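# Stack the black plate onto the white plate

## Task

Set the black plate on top of the white plate so that no part of it sticks out past the white plate's rim; it must stay there by itself once the robot lets go, so release suction and pull the tool away at the end.

## Robot and tools

Robot: a single FANUC CRX-5iA arm on a base (maybe slightly tilted), fitted with one suction cup instead of a gripper. There is only one arm, so every motion argument describes that one arm. The controlled point is the cup point: the middle of the cup rim when nothing touches it. The cup points along the cup point's own +z axis, so to grip something below, that axis must aim down. About 7 cm back from the rim the tool widens to roughly 8 cm sideways, with a wrist camera on it, so keep that body clear of objects.

Frame: the scene frame has its origin on the table surface right under the arm base, +z upward, +x forward, +y to the left when facing +x. Positions are in metres, orientations are unit quaternions written w first (qw, qx, qy, qz). The reported position may be a bit off, more so when the arm reaches far.

A command row is 8 numbers: x, y, z, qw, qx, qy, qz, suction. The first seven are an absolute pose for the cup point in the scene frame (a place to go, not an offset). Suction is a fraction from -1 to 1: 1 means full vacuum (about 55 kPa under ambient), smaller positive values ask for part of that, and 0.05 or lower switches it off. It keeps its last value until changed. Always repeat the wanted quaternion in each row; do not copy a drifted one from the last result.

Tools:
- execute_actions(actions, pictures). actions is a list holding at most one item, or empty. Empty list: just report the state. {"rows": [[8 numbers], ...], "steps": n}: up to 15 rows and n from 1 to 15 control steps of 1/30 s (default 15); one row per step, the last row repeated to fill. {"steps": n} alone: a wait of up to 300 steps counted from the previous result. A rejected call moves nothing. A row is rejected if its position lies more than 0.6 m from the last reported position along any axis of the cup point's frame. pictures (true/false) toggles the camera images.
- move(target, speed). target is one 8-number row as above, an absolute pose; the cup point follows a straight path there lasting 0.5 to 10 s (cut off at 10 s). speed is the peak path speed in m/s, 0.002 to 0.5, default 0.25; rotation is capped at twice that in rad/s. The suction value is applied at the start. It does not avoid obstacles, and the real motion can lag, wander, or overshoot the speed, mainly with the arm nearly straight.
- wait(seconds): 0 to 10 s of letting the scene run with no new command.
- zoom_image(camera, region): enlarges part of the latest image of cam_head_left or cam_head_right (896x504) or cam_wrist (504x504). region is [x0, y0, x1, y1] pixels from the top-left corner, at most 504 by 504.
- read_manual(section): only licence text; no motion.


Motion limits: each control step the commanded pose is trimmed to at most 70 mm and 16 degrees from the measured pose, then solved by damped inverse kinematics with position favoured over orientation. After a short action the arm only continues to the last trimmed pose, so a far target may need several calls; the "Hand target" line shows where it is currently heading. Joint speeds are capped and the simulation keeps running while the operator composes the next call.

Results: a state line with the cup point position and quaternion, joint positions, flange force (outside force incl. held weight, noisy; "no reading" near singular poses), suction_measured and part_present. part_present turns 1 when suction_measured reaches 0.50 and back to 0 below 0.45. "pose unreachable" and HELD steps mean the clearance check altered or blocked commands. A move adds a "move:" line with its ending (done, off_target, moving, held, fault), the limits that acted (paced = pose clipped, held = some steps blocked, after which motion may speed up sharply) and the distance to the target. MOTOR HOT warns of heating from holding loads; an OVER-TEMPERATURE FAULT applies the brakes.

Gripping: turn suction on and press the 29 mm rim flat onto a smooth surface of the plate, fully away from holes, seams and the plate's edges. A good seal settles within about 0.15 of the command; near 0 means no seal. Under vacuum the cup shortens, so the held object sits up to ~10 mm nearer the tool. To release, set the plate down on its support first, then switch suction off, then lift more than 15 mm. If the cup seals to the table, switch suction off to free it.

Avoid: the arm is stiff, so aiming even slightly below a firm contact can trigger a fault; faster approaches hit harder. Reaching the load limit of any joint (150 N m for the first three, 37.6 N m for the wrist joints) or 150 N of outside force stops the arm for 10 s and drops the rest of the call. Never let anything fall or be pushed off the table, and avoid drops, slips and slamming. Loose objects may occasionally get nudged by an outside disturbance, so recheck positions before placing.

Each tool is called after "Request:" as a command line: name --argument value for each argument, lists and objects as JSON in quotes; but a table of rows of numbers goes row by row, as --pt "numbers of a row", without its own name.

## Session

Request:
execute_actions --actions '[]'

Scene clock: 0.00 s of 4900.00 s.
end_effector_position=(+0.5012, -0.0206, +0.4350) suction_measured=0.00 part_present=0 end_effector_quat_wxyz=(-0.004, +0.025, +1.000, -0.007)
Joint positions: [ 0.263  0.13   0.193 -0.001 -1.634 -0.262]
Joint velocities: [ 0.001  0.    -0.001 -0.002 -0.001 -0.   ]
Flange force (N, the push that the arm receives, along the end effector's own x y z axes): no reading
Hand target: +0.501, -0.021, +0.435; -0.004, +0.025, +1.000, -0.007

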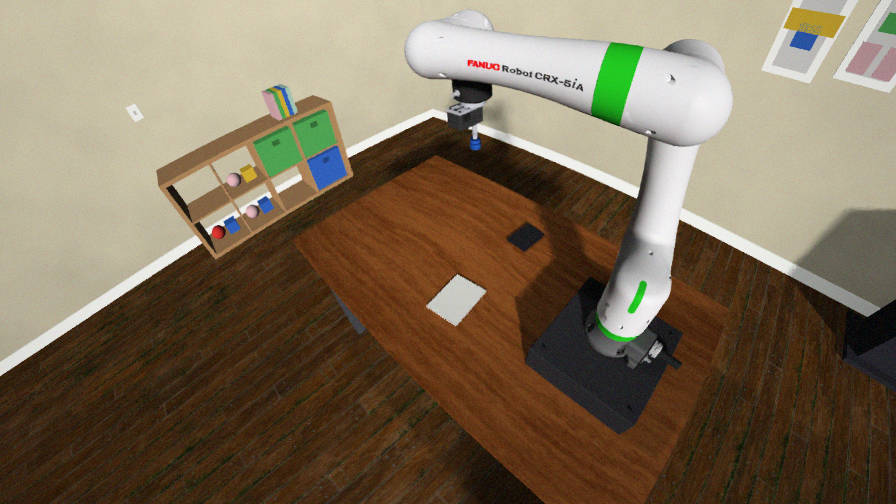

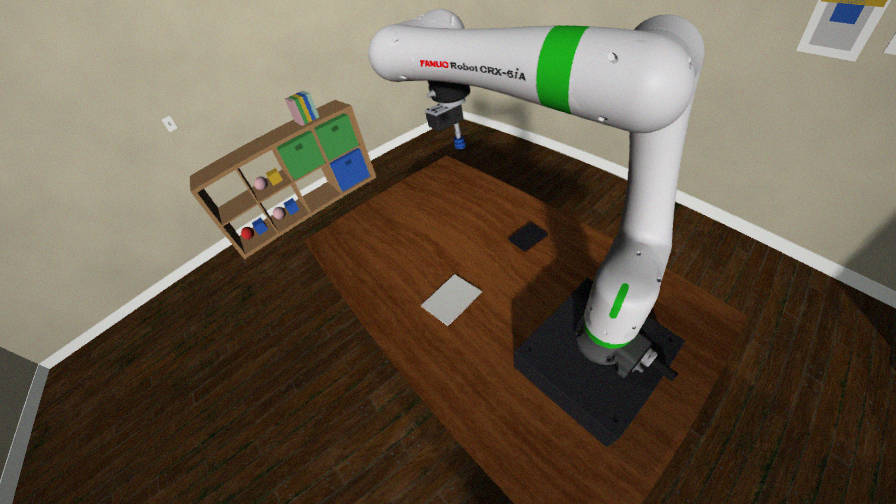

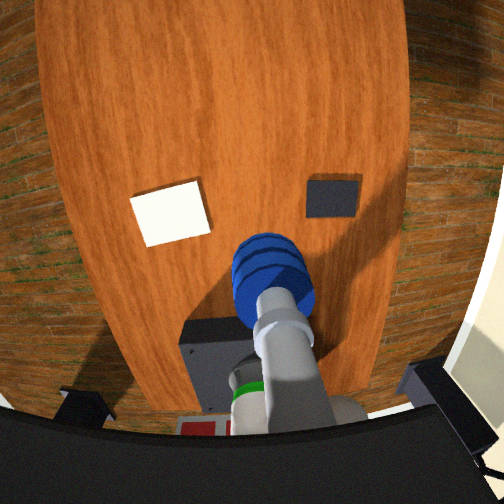

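Request:
move --target '[0.42,-0.22,0.1,0,0,1,0,0]'

Scene clock: 5.73 s of 4900.00 s.
end_effector_position=(+0.4207, -0.2199, +0.1000) suction_measured=0.00 part_present=0 end_effector_quat_wxyz=(+0.000, +0.000, +1.000, -0.000)
Joint positions: [-0.163  0.347 -0.388 -0.021 -0.831  0.227]
Joint velocities: [-0.002  0.003 -0.     0.001  0.003  0.003]
Flange force (N, the push that the arm receives, along the end effector's own x y z axes): [-0.8 0.1 1.6]
Hand target: +0.421, -0.220, +0.100; +0.000, +0.000, +1.000, -0.000
Off the commanded pose: 0.001 m, 0 deg.
After step 90, 0.60 s passed at rest.
move: done

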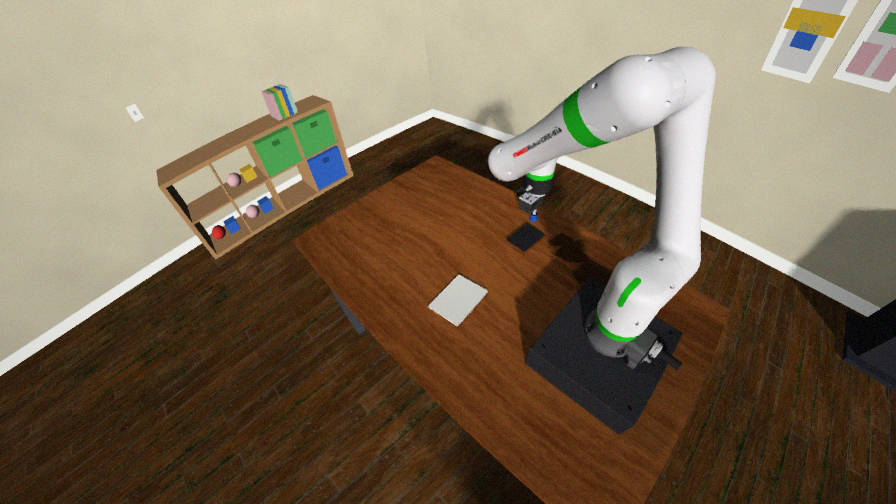

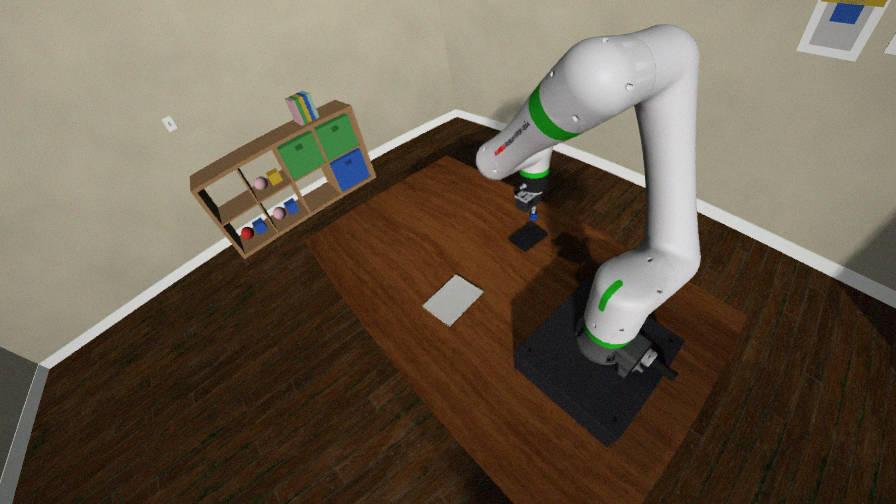

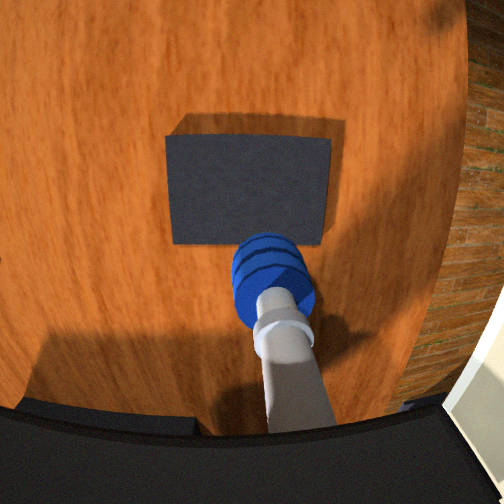

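Thicker plate, apparently.

Request:
move --target '[0.425,-0.213,0.035,0,0,1,0,0]'

Request:
move --target '[0.425,-0.213,0.015,0,0,1,0,1]' --speed 0.015

Scene clock: 10.50 s of 4900.00 s.
end_effector_position=(+0.4251, -0.2130, +0.0350) suction_measured=0.00 part_present=0 end_effector_quat_wxyz=(+0.000, +0.000, +1.000, -0.000)
Joint positions: [-0.144  0.474 -0.41  -0.024 -0.683  0.214]
Joint velocities: [-0.001  0.003 -0.     0.     0.002 -0.   ]
Flange force (N, the push that the arm receives, along the end effector's own x y z axes): [-2.6 -0.4 3.4]
Hand target: +0.425, -0.213, +0.035; -0.000, +0.000, +1.000, -0.000
Off the commanded pose: 0.000 m, 0 deg.
After step 90, 0.87 s passed at rest.
move: done

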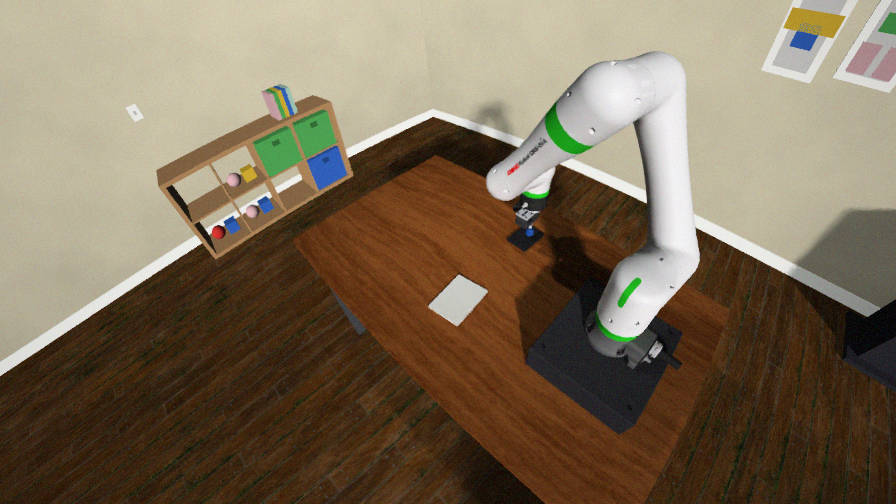

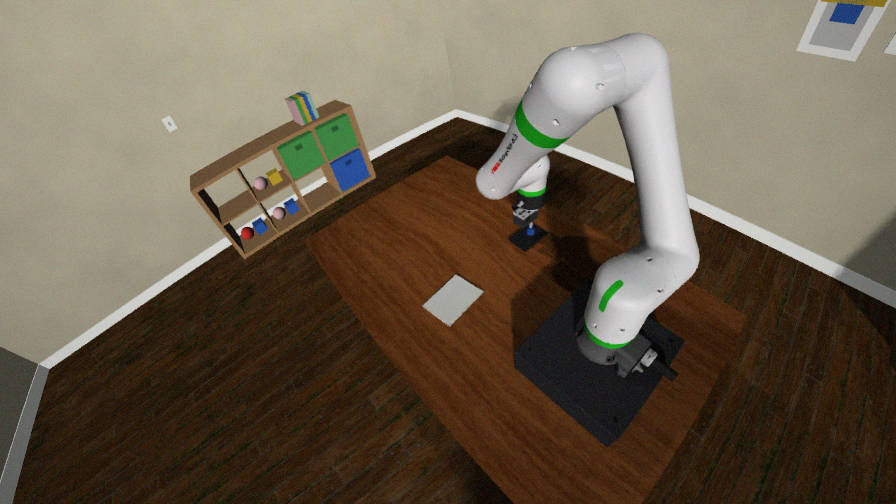

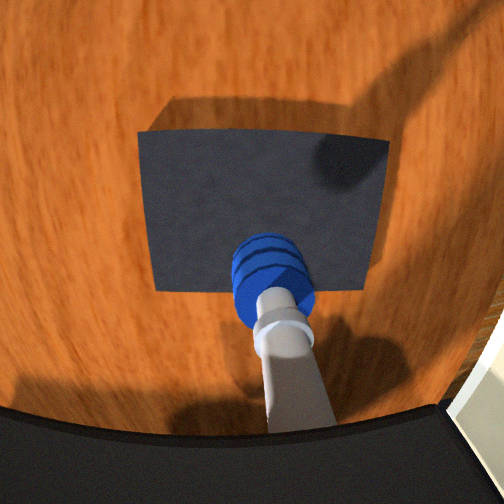

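Scene clock: 12.07 s of 4900.00 s.
end_effector_position=(+0.4250, -0.2130, +0.0151) suction_measured=0.00 part_present=0 end_effector_quat_wxyz=(-0.000, +0.000, +1.000, -0.000)
Joint positions: [-0.144  0.516 -0.412 -0.026 -0.639  0.215]
Joint velocities: [ 0.     0.004 -0.    -0.001  0.003 -0.001]
Flange force (N, the push that the arm receives, along the end effector's own x y z axes): [-4.0 -2.8 5.4]
Hand target: +0.425, -0.213, +0.015; -0.000, +0.000, +1.000, -0.000
Off the commanded pose: 0.000 m, 0 deg.
move: done

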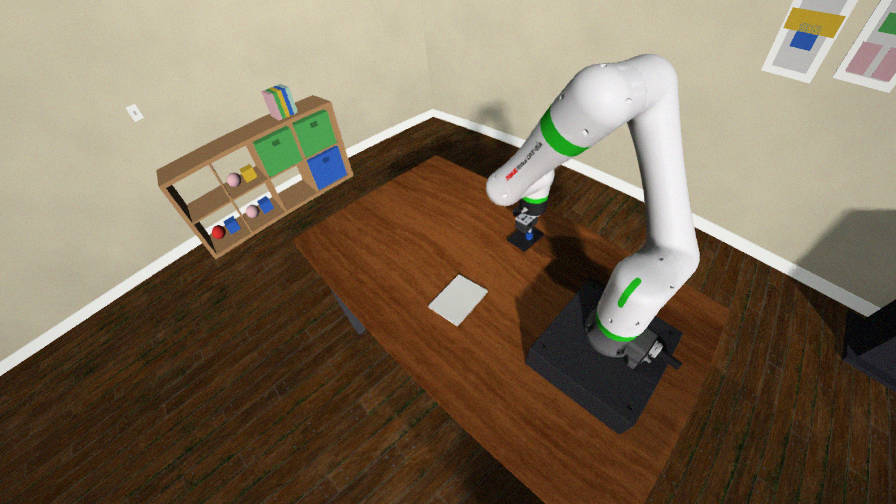

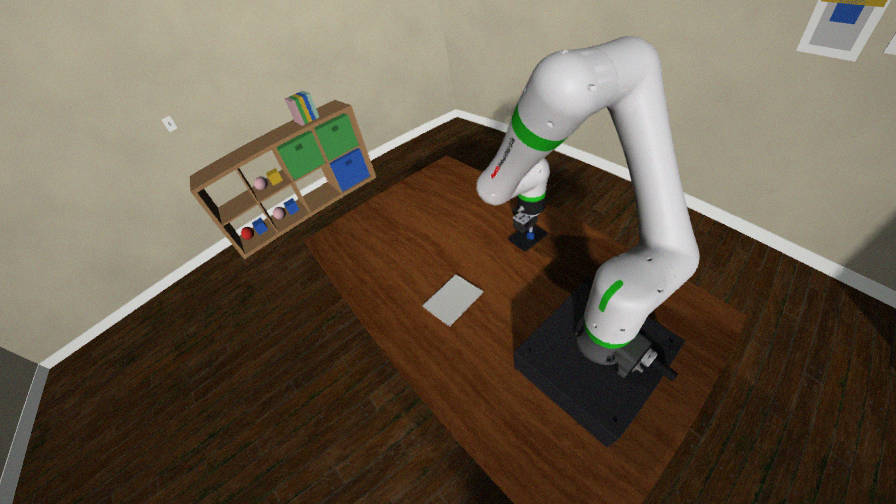

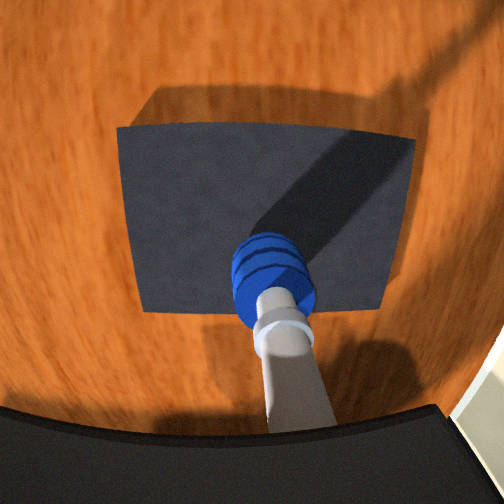

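Request:
move --target '[0.427,-0.213,0.006,0,0,1,0,1]' --speed 0.012

Request:
execute_actions --actions '[{"steps":15}]' --pictures false

Request:
move --target '[0.427,-0.213,0.045,0,0,1,0,1]' --speed 0.08

Request:
move --target '[0.408,0.142,0.035,0,-0.115,0.993,0,1]'

Request:
move --target '[0.408,0.142,0.018,0,-0.115,0.993,0,1]' --speed 0.02

Scene clock: 20.97 s of 4900.00 s.
end_effector_position=(+0.4270, -0.2130, +0.0061) suction_measured=0.80 part_present=1 end_effector_quat_wxyz=(-0.000, +0.000, +1.000, -0.000)
Joint positions: [-0.142  0.538 -0.407 -0.026 -0.621  0.215]
Joint velocities: [ 0.001  0.003  0.001  0.001  0.002 -0.   ]
Flange force (N, the push that the arm receives, along the end effector's own x y z axes): [2.8 0.8 0.9]
Hand target: +0.427, -0.213, +0.006; -0.000, +0.000, +1.000, -0.000
Off the commanded pose: 0.000 m, 0 deg.
After step 90, 4.90 s passed at rest.
move: done

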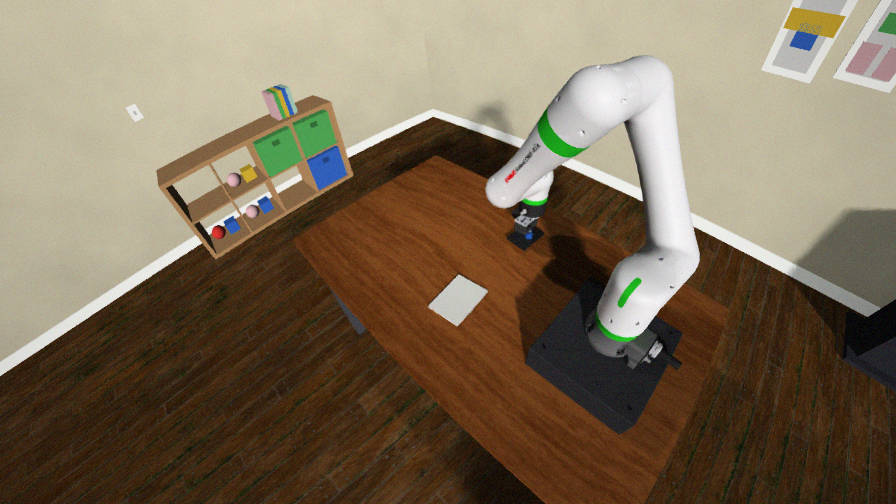

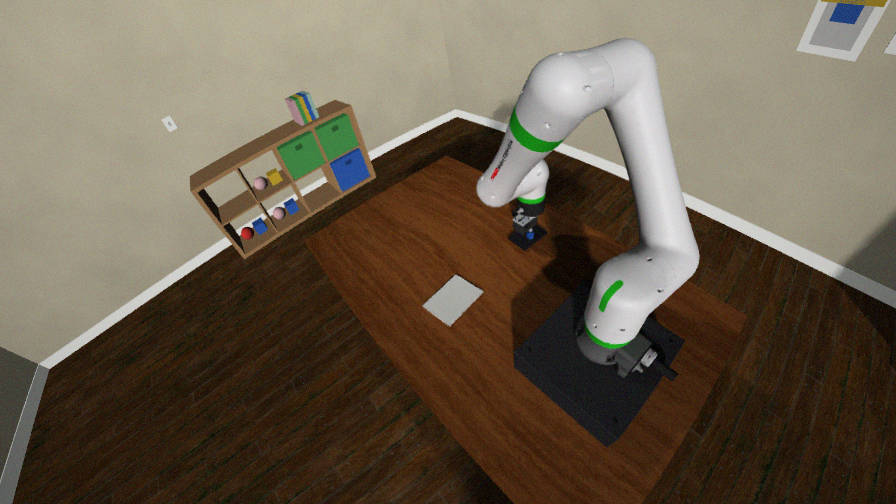

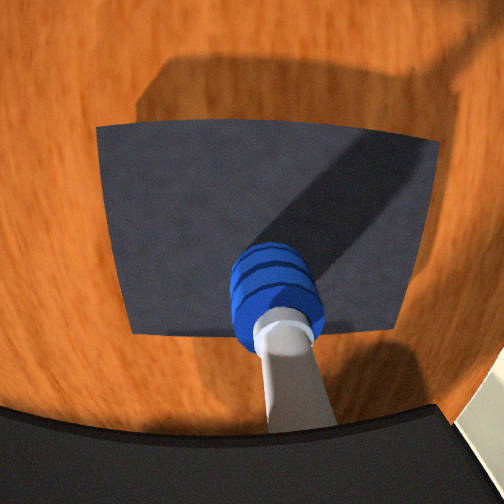

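Scene clock: 21.47 s of 4900.00 s.
end_effector_position=(+0.4270, -0.2130, +0.0060) suction_measured=1.00 part_present=1 end_effector_quat_wxyz=(-0.000, +0.000, +1.000, -0.000)
Joint positions: [-0.142  0.538 -0.407 -0.026 -0.621  0.215]
Joint velocities: [ 0.    -0.001  0.    -0.001  0.     0.   ]
Flange force (N, the push that the arm receives, along the end effector's own x y z axes): [-0.1 -0.9 5.5]
Hand target: +0.427, -0.213, +0.006; -0.000, +0.000, +1.000, -0.000
Off the commanded pose: 0.000 m, 0 deg.
Steps of this call (steps 1 to 15: nothing new was sent). Readings (end_effector_position | what the end effector reports):
1: (+0.4270, -0.2130, +0.0061) | suction_measured=0.83 part_present=1
2: (+0.4270, -0.2130, +0.0060) | suction_measured=0.85 part_present=1
4: (+0.4270, -0.2130, +0.0060) | suction_measured=0.90 part_present=1
8: (+0.4270, -0.2130, +0.0060) | suction_measured=0.96 part_present=1
15: the state above

Scene clock: 22.33 s of 4900.00 s.
end_effector_position=(+0.4269, -0.2130, +0.0449) suction_measured=1.00 part_present=1 end_effector_quat_wxyz=(-0.000, -0.000, +1.000, +0.000)
Joint positions: [-0.144  0.456 -0.403 -0.024 -0.707  0.212]
Joint velocities: [ 0.    -0.002  0.001  0.    -0.003 -0.001]
Flange force (N, the push that the arm receives, along the end effector's own x y z axes): [1.4 0.4 2.4]
Hand target: +0.427, -0.213, +0.045; +0.000, -0.000, +1.000, +0.000
Off the commanded pose: 0.000 m, 0 deg.
move: done

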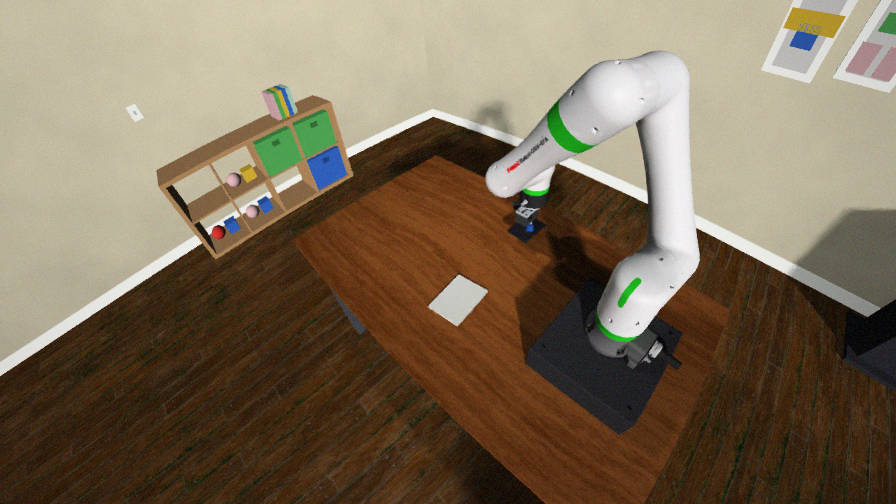

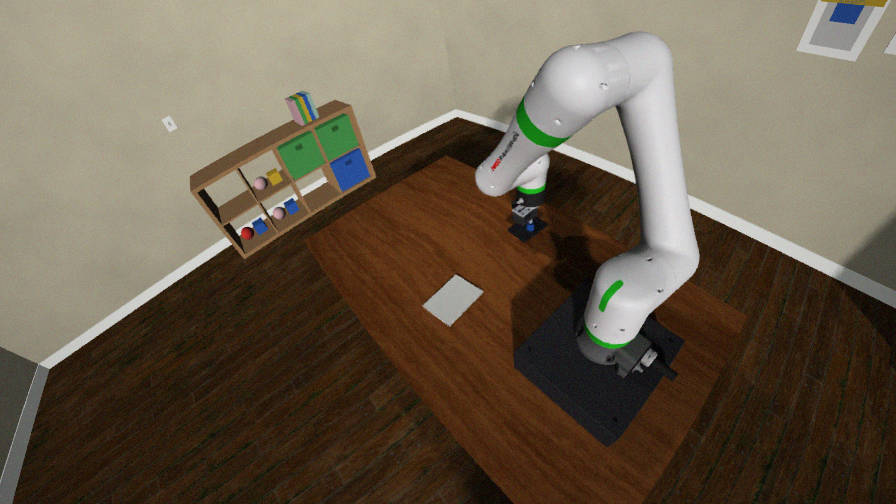

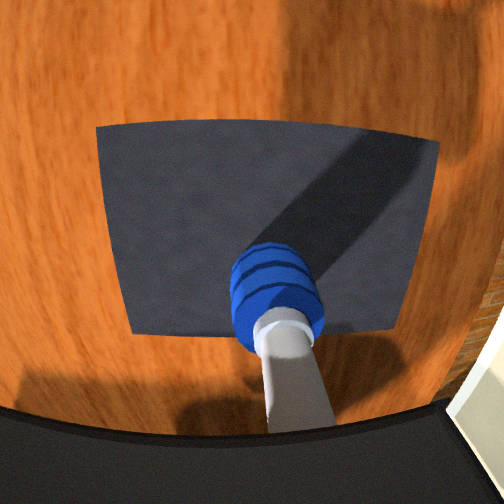

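Scene clock: 24.30 s of 4900.00 s.
end_effector_position=(+0.4080, +0.1420, +0.0349) suction_measured=0.99 part_present=1 end_effector_quat_wxyz=(-0.000, -0.115, +0.993, -0.000)
Joint positions: [ 0.687  0.383 -0.546 -0.012 -0.629 -0.396]
Joint velocities: [ 0.003  0.     0.001  0.003  0.001 -0.004]
Flange force (N, the push that the arm receives, along the end effector's own x y z axes): [0.3 0.5 3.6]
Hand target: +0.408, +0.142, +0.035; -0.000, -0.115, +0.993, -0.000
Off the commanded pose: 0.000 m, 0 deg.
move: done

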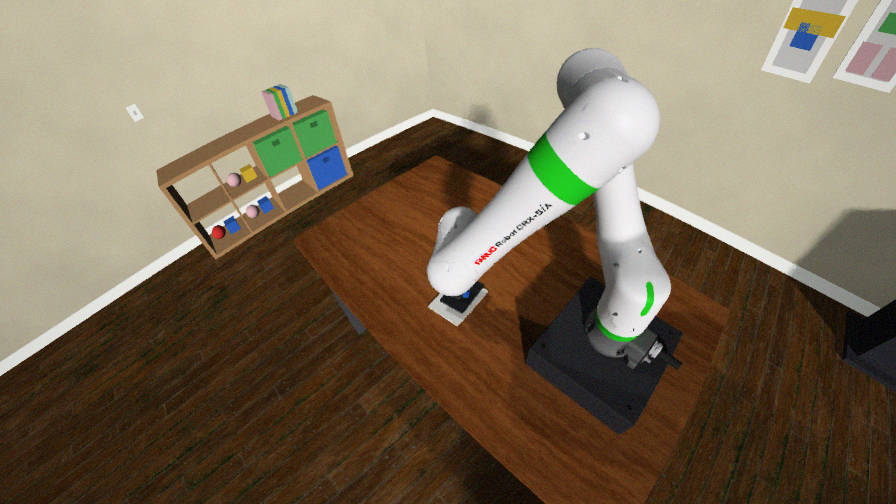

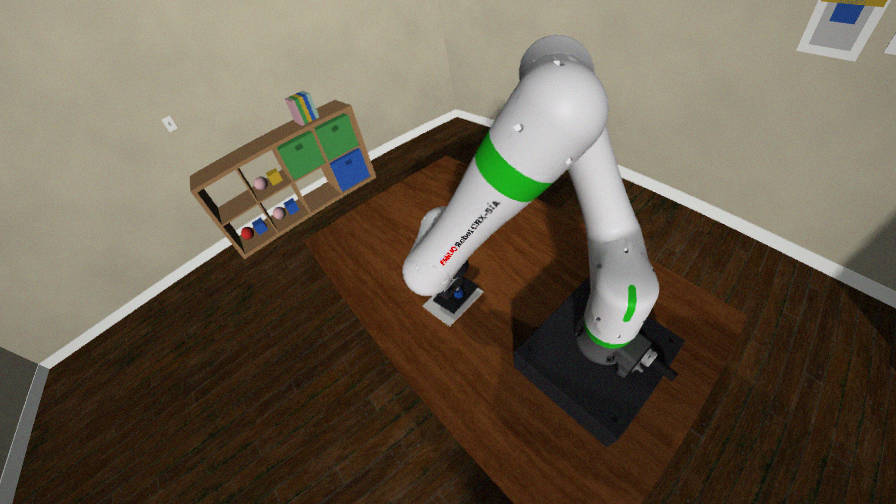

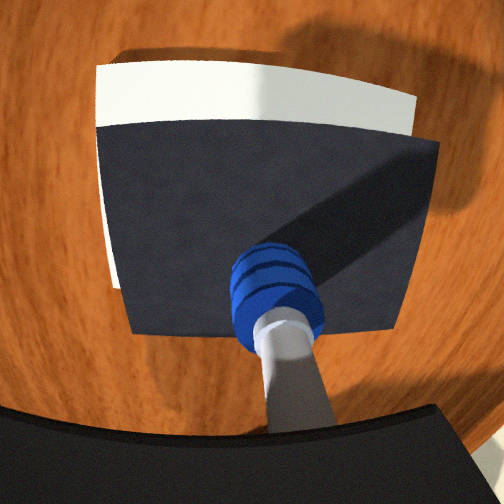

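Scene clock: 25.40 s of 4900.00 s.
end_effector_position=(+0.4080, +0.1420, +0.0181) suction_measured=0.99 part_present=1 end_effector_quat_wxyz=(+0.000, -0.115, +0.993, -0.000)
Joint positions: [ 0.688  0.422 -0.548 -0.013 -0.586 -0.396]
Joint velocities: [-0.     0.004  0.    -0.     0.005 -0.001]
Flange force (N, the push that the arm receives, along the end effector's own x y z axes): [-0.2 -1.5 1.6]
Hand target: +0.408, +0.142, +0.018; +0.000, -0.115, +0.993, -0.000
Off the commanded pose: 0.000 m, 0 deg.
move: done

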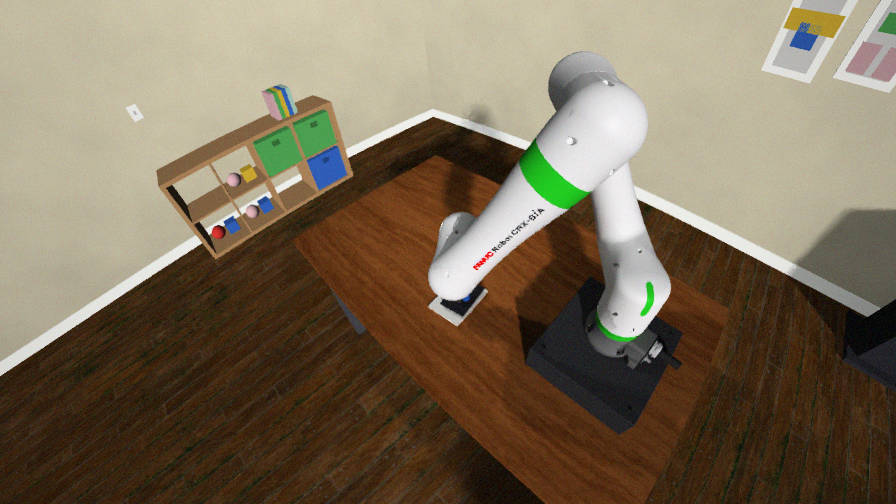

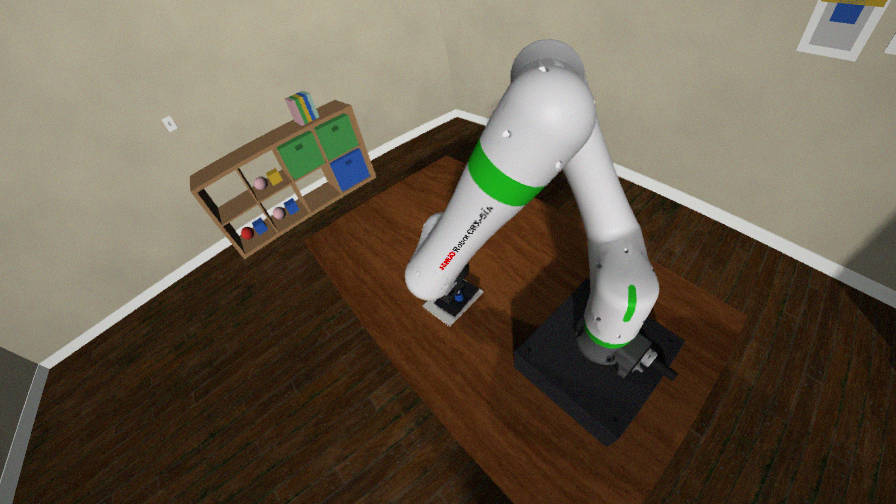

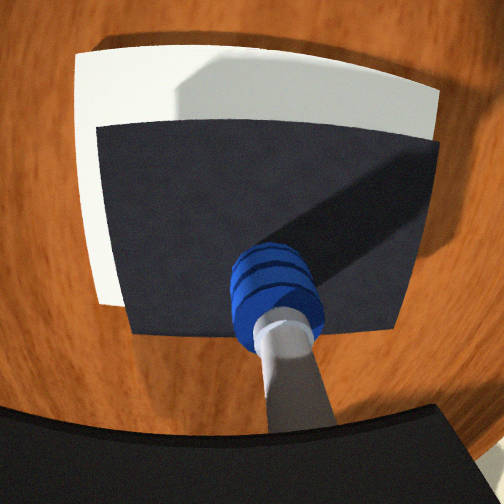

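Request:
move --target '[0.415,0.147,0.0065,0,-0.1,0.995,0,1]' --speed 0.01

Request:
execute_actions --actions '[{"rows":[[0.415,0.147,0.0065,0,-0.1,0.995,0,0]],"steps":8}]' --pictures false

Request:
move --target '[0.415,0.147,0.12,0,-0.1,0.995,0,0]' --speed 0.15

Scene clock: 32.33 s of 4900.00 s.
end_effector_position=(+0.4150, +0.1470, +0.0066) suction_measured=0.96 part_present=1 end_effector_quat_wxyz=(+0.000, -0.100, +0.995, +0.000)
Joint positions: [ 0.688  0.463 -0.525 -0.013 -0.569 -0.425]
Joint velocities: [-0.     0.003  0.002  0.001  0.001 -0.002]
Flange force (N, the push that the arm receives, along the end effector's own x y z axes): [-1.9 -0.7 5.4]
Hand target: +0.415, +0.147, +0.007; +0.000, -0.100, +0.995, -0.000
Off the commanded pose: 0.000 m, 0 deg.
move: done

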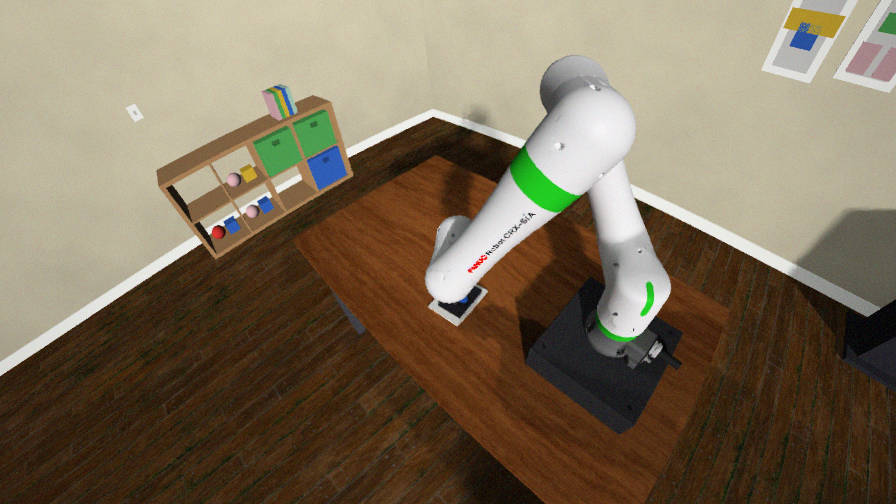

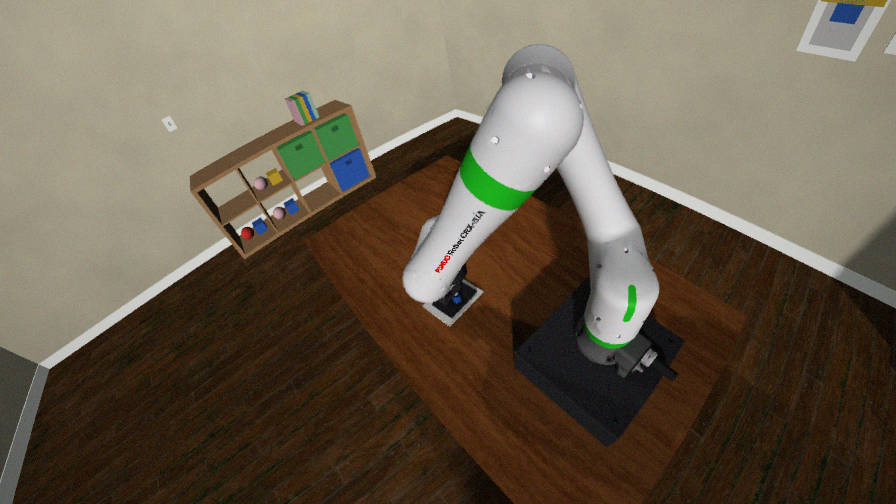

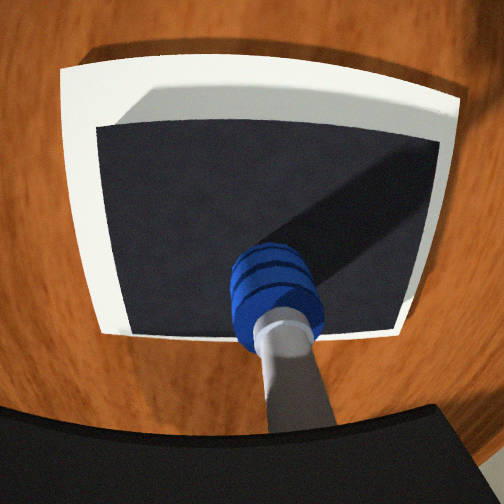

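Scene clock: 32.60 s of 4900.00 s.
end_effector_position=(+0.4150, +0.1470, +0.0065) suction_measured=0.00 part_present=0 end_effector_quat_wxyz=(+0.000, -0.100, +0.995, +0.000)
Joint positions: [ 0.688  0.463 -0.525 -0.013 -0.569 -0.425]
Joint velocities: [ 0.001 -0.     0.001 -0.001  0.    -0.   ]
Flange force (N, the push that the arm receives, along the end effector's own x y z axes): [2.8 0.9 -3.5]
Hand target: +0.415, +0.147, +0.007; -0.000, -0.100, +0.995, -0.000
Off the commanded pose: 0.000 m, 0 deg.
Steps of this call (steps 1 to 8: all 8 steps of this action). Readings (end_effector_position | what the end effector reports):
1: (+0.4150, +0.1470, +0.0065) | suction_measured=0.40 part_present=0
2: (+0.4150, +0.1470, +0.0066) | suction_measured=0.00 part_present=0
4: (+0.4150, +0.1470, +0.0066) | suction_measured=0.00 part_present=0
8: the state above

Scene clock: 34.07 s of 4900.00 s.
end_effector_position=(+0.4148, +0.1468, +0.1200) suction_measured=0.00 part_present=0 end_effector_quat_wxyz=(-0.000, -0.100, +0.995, +0.000)
Joint positions: [ 0.686  0.222 -0.483 -0.01  -0.852 -0.428]
Joint velocities: [ 0.001 -0.001 -0.     0.    -0.004 -0.   ]
Flange force (N, the push that the arm receives, along the end effector's own x y z axes): [-3.7 0.3 3.5]
Hand target: +0.415, +0.147, +0.120; -0.000, -0.100, +0.995, +0.000
Off the commanded pose: 0.000 m, 0 deg.
move: done

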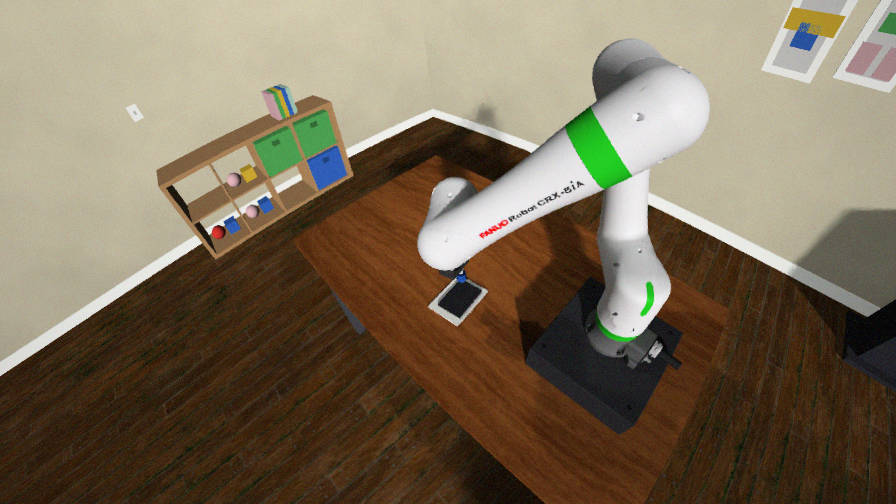

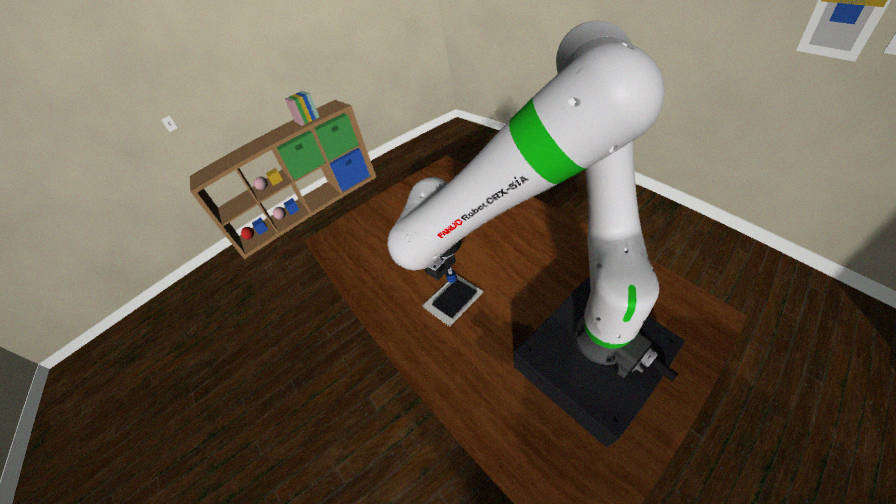

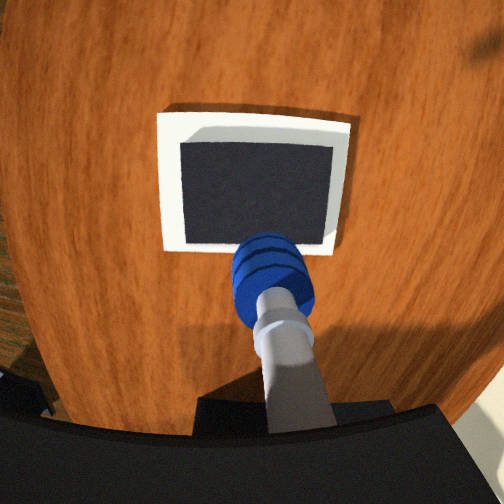

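Request:
finished_scene --scene 2

The scene is finished: the task was done.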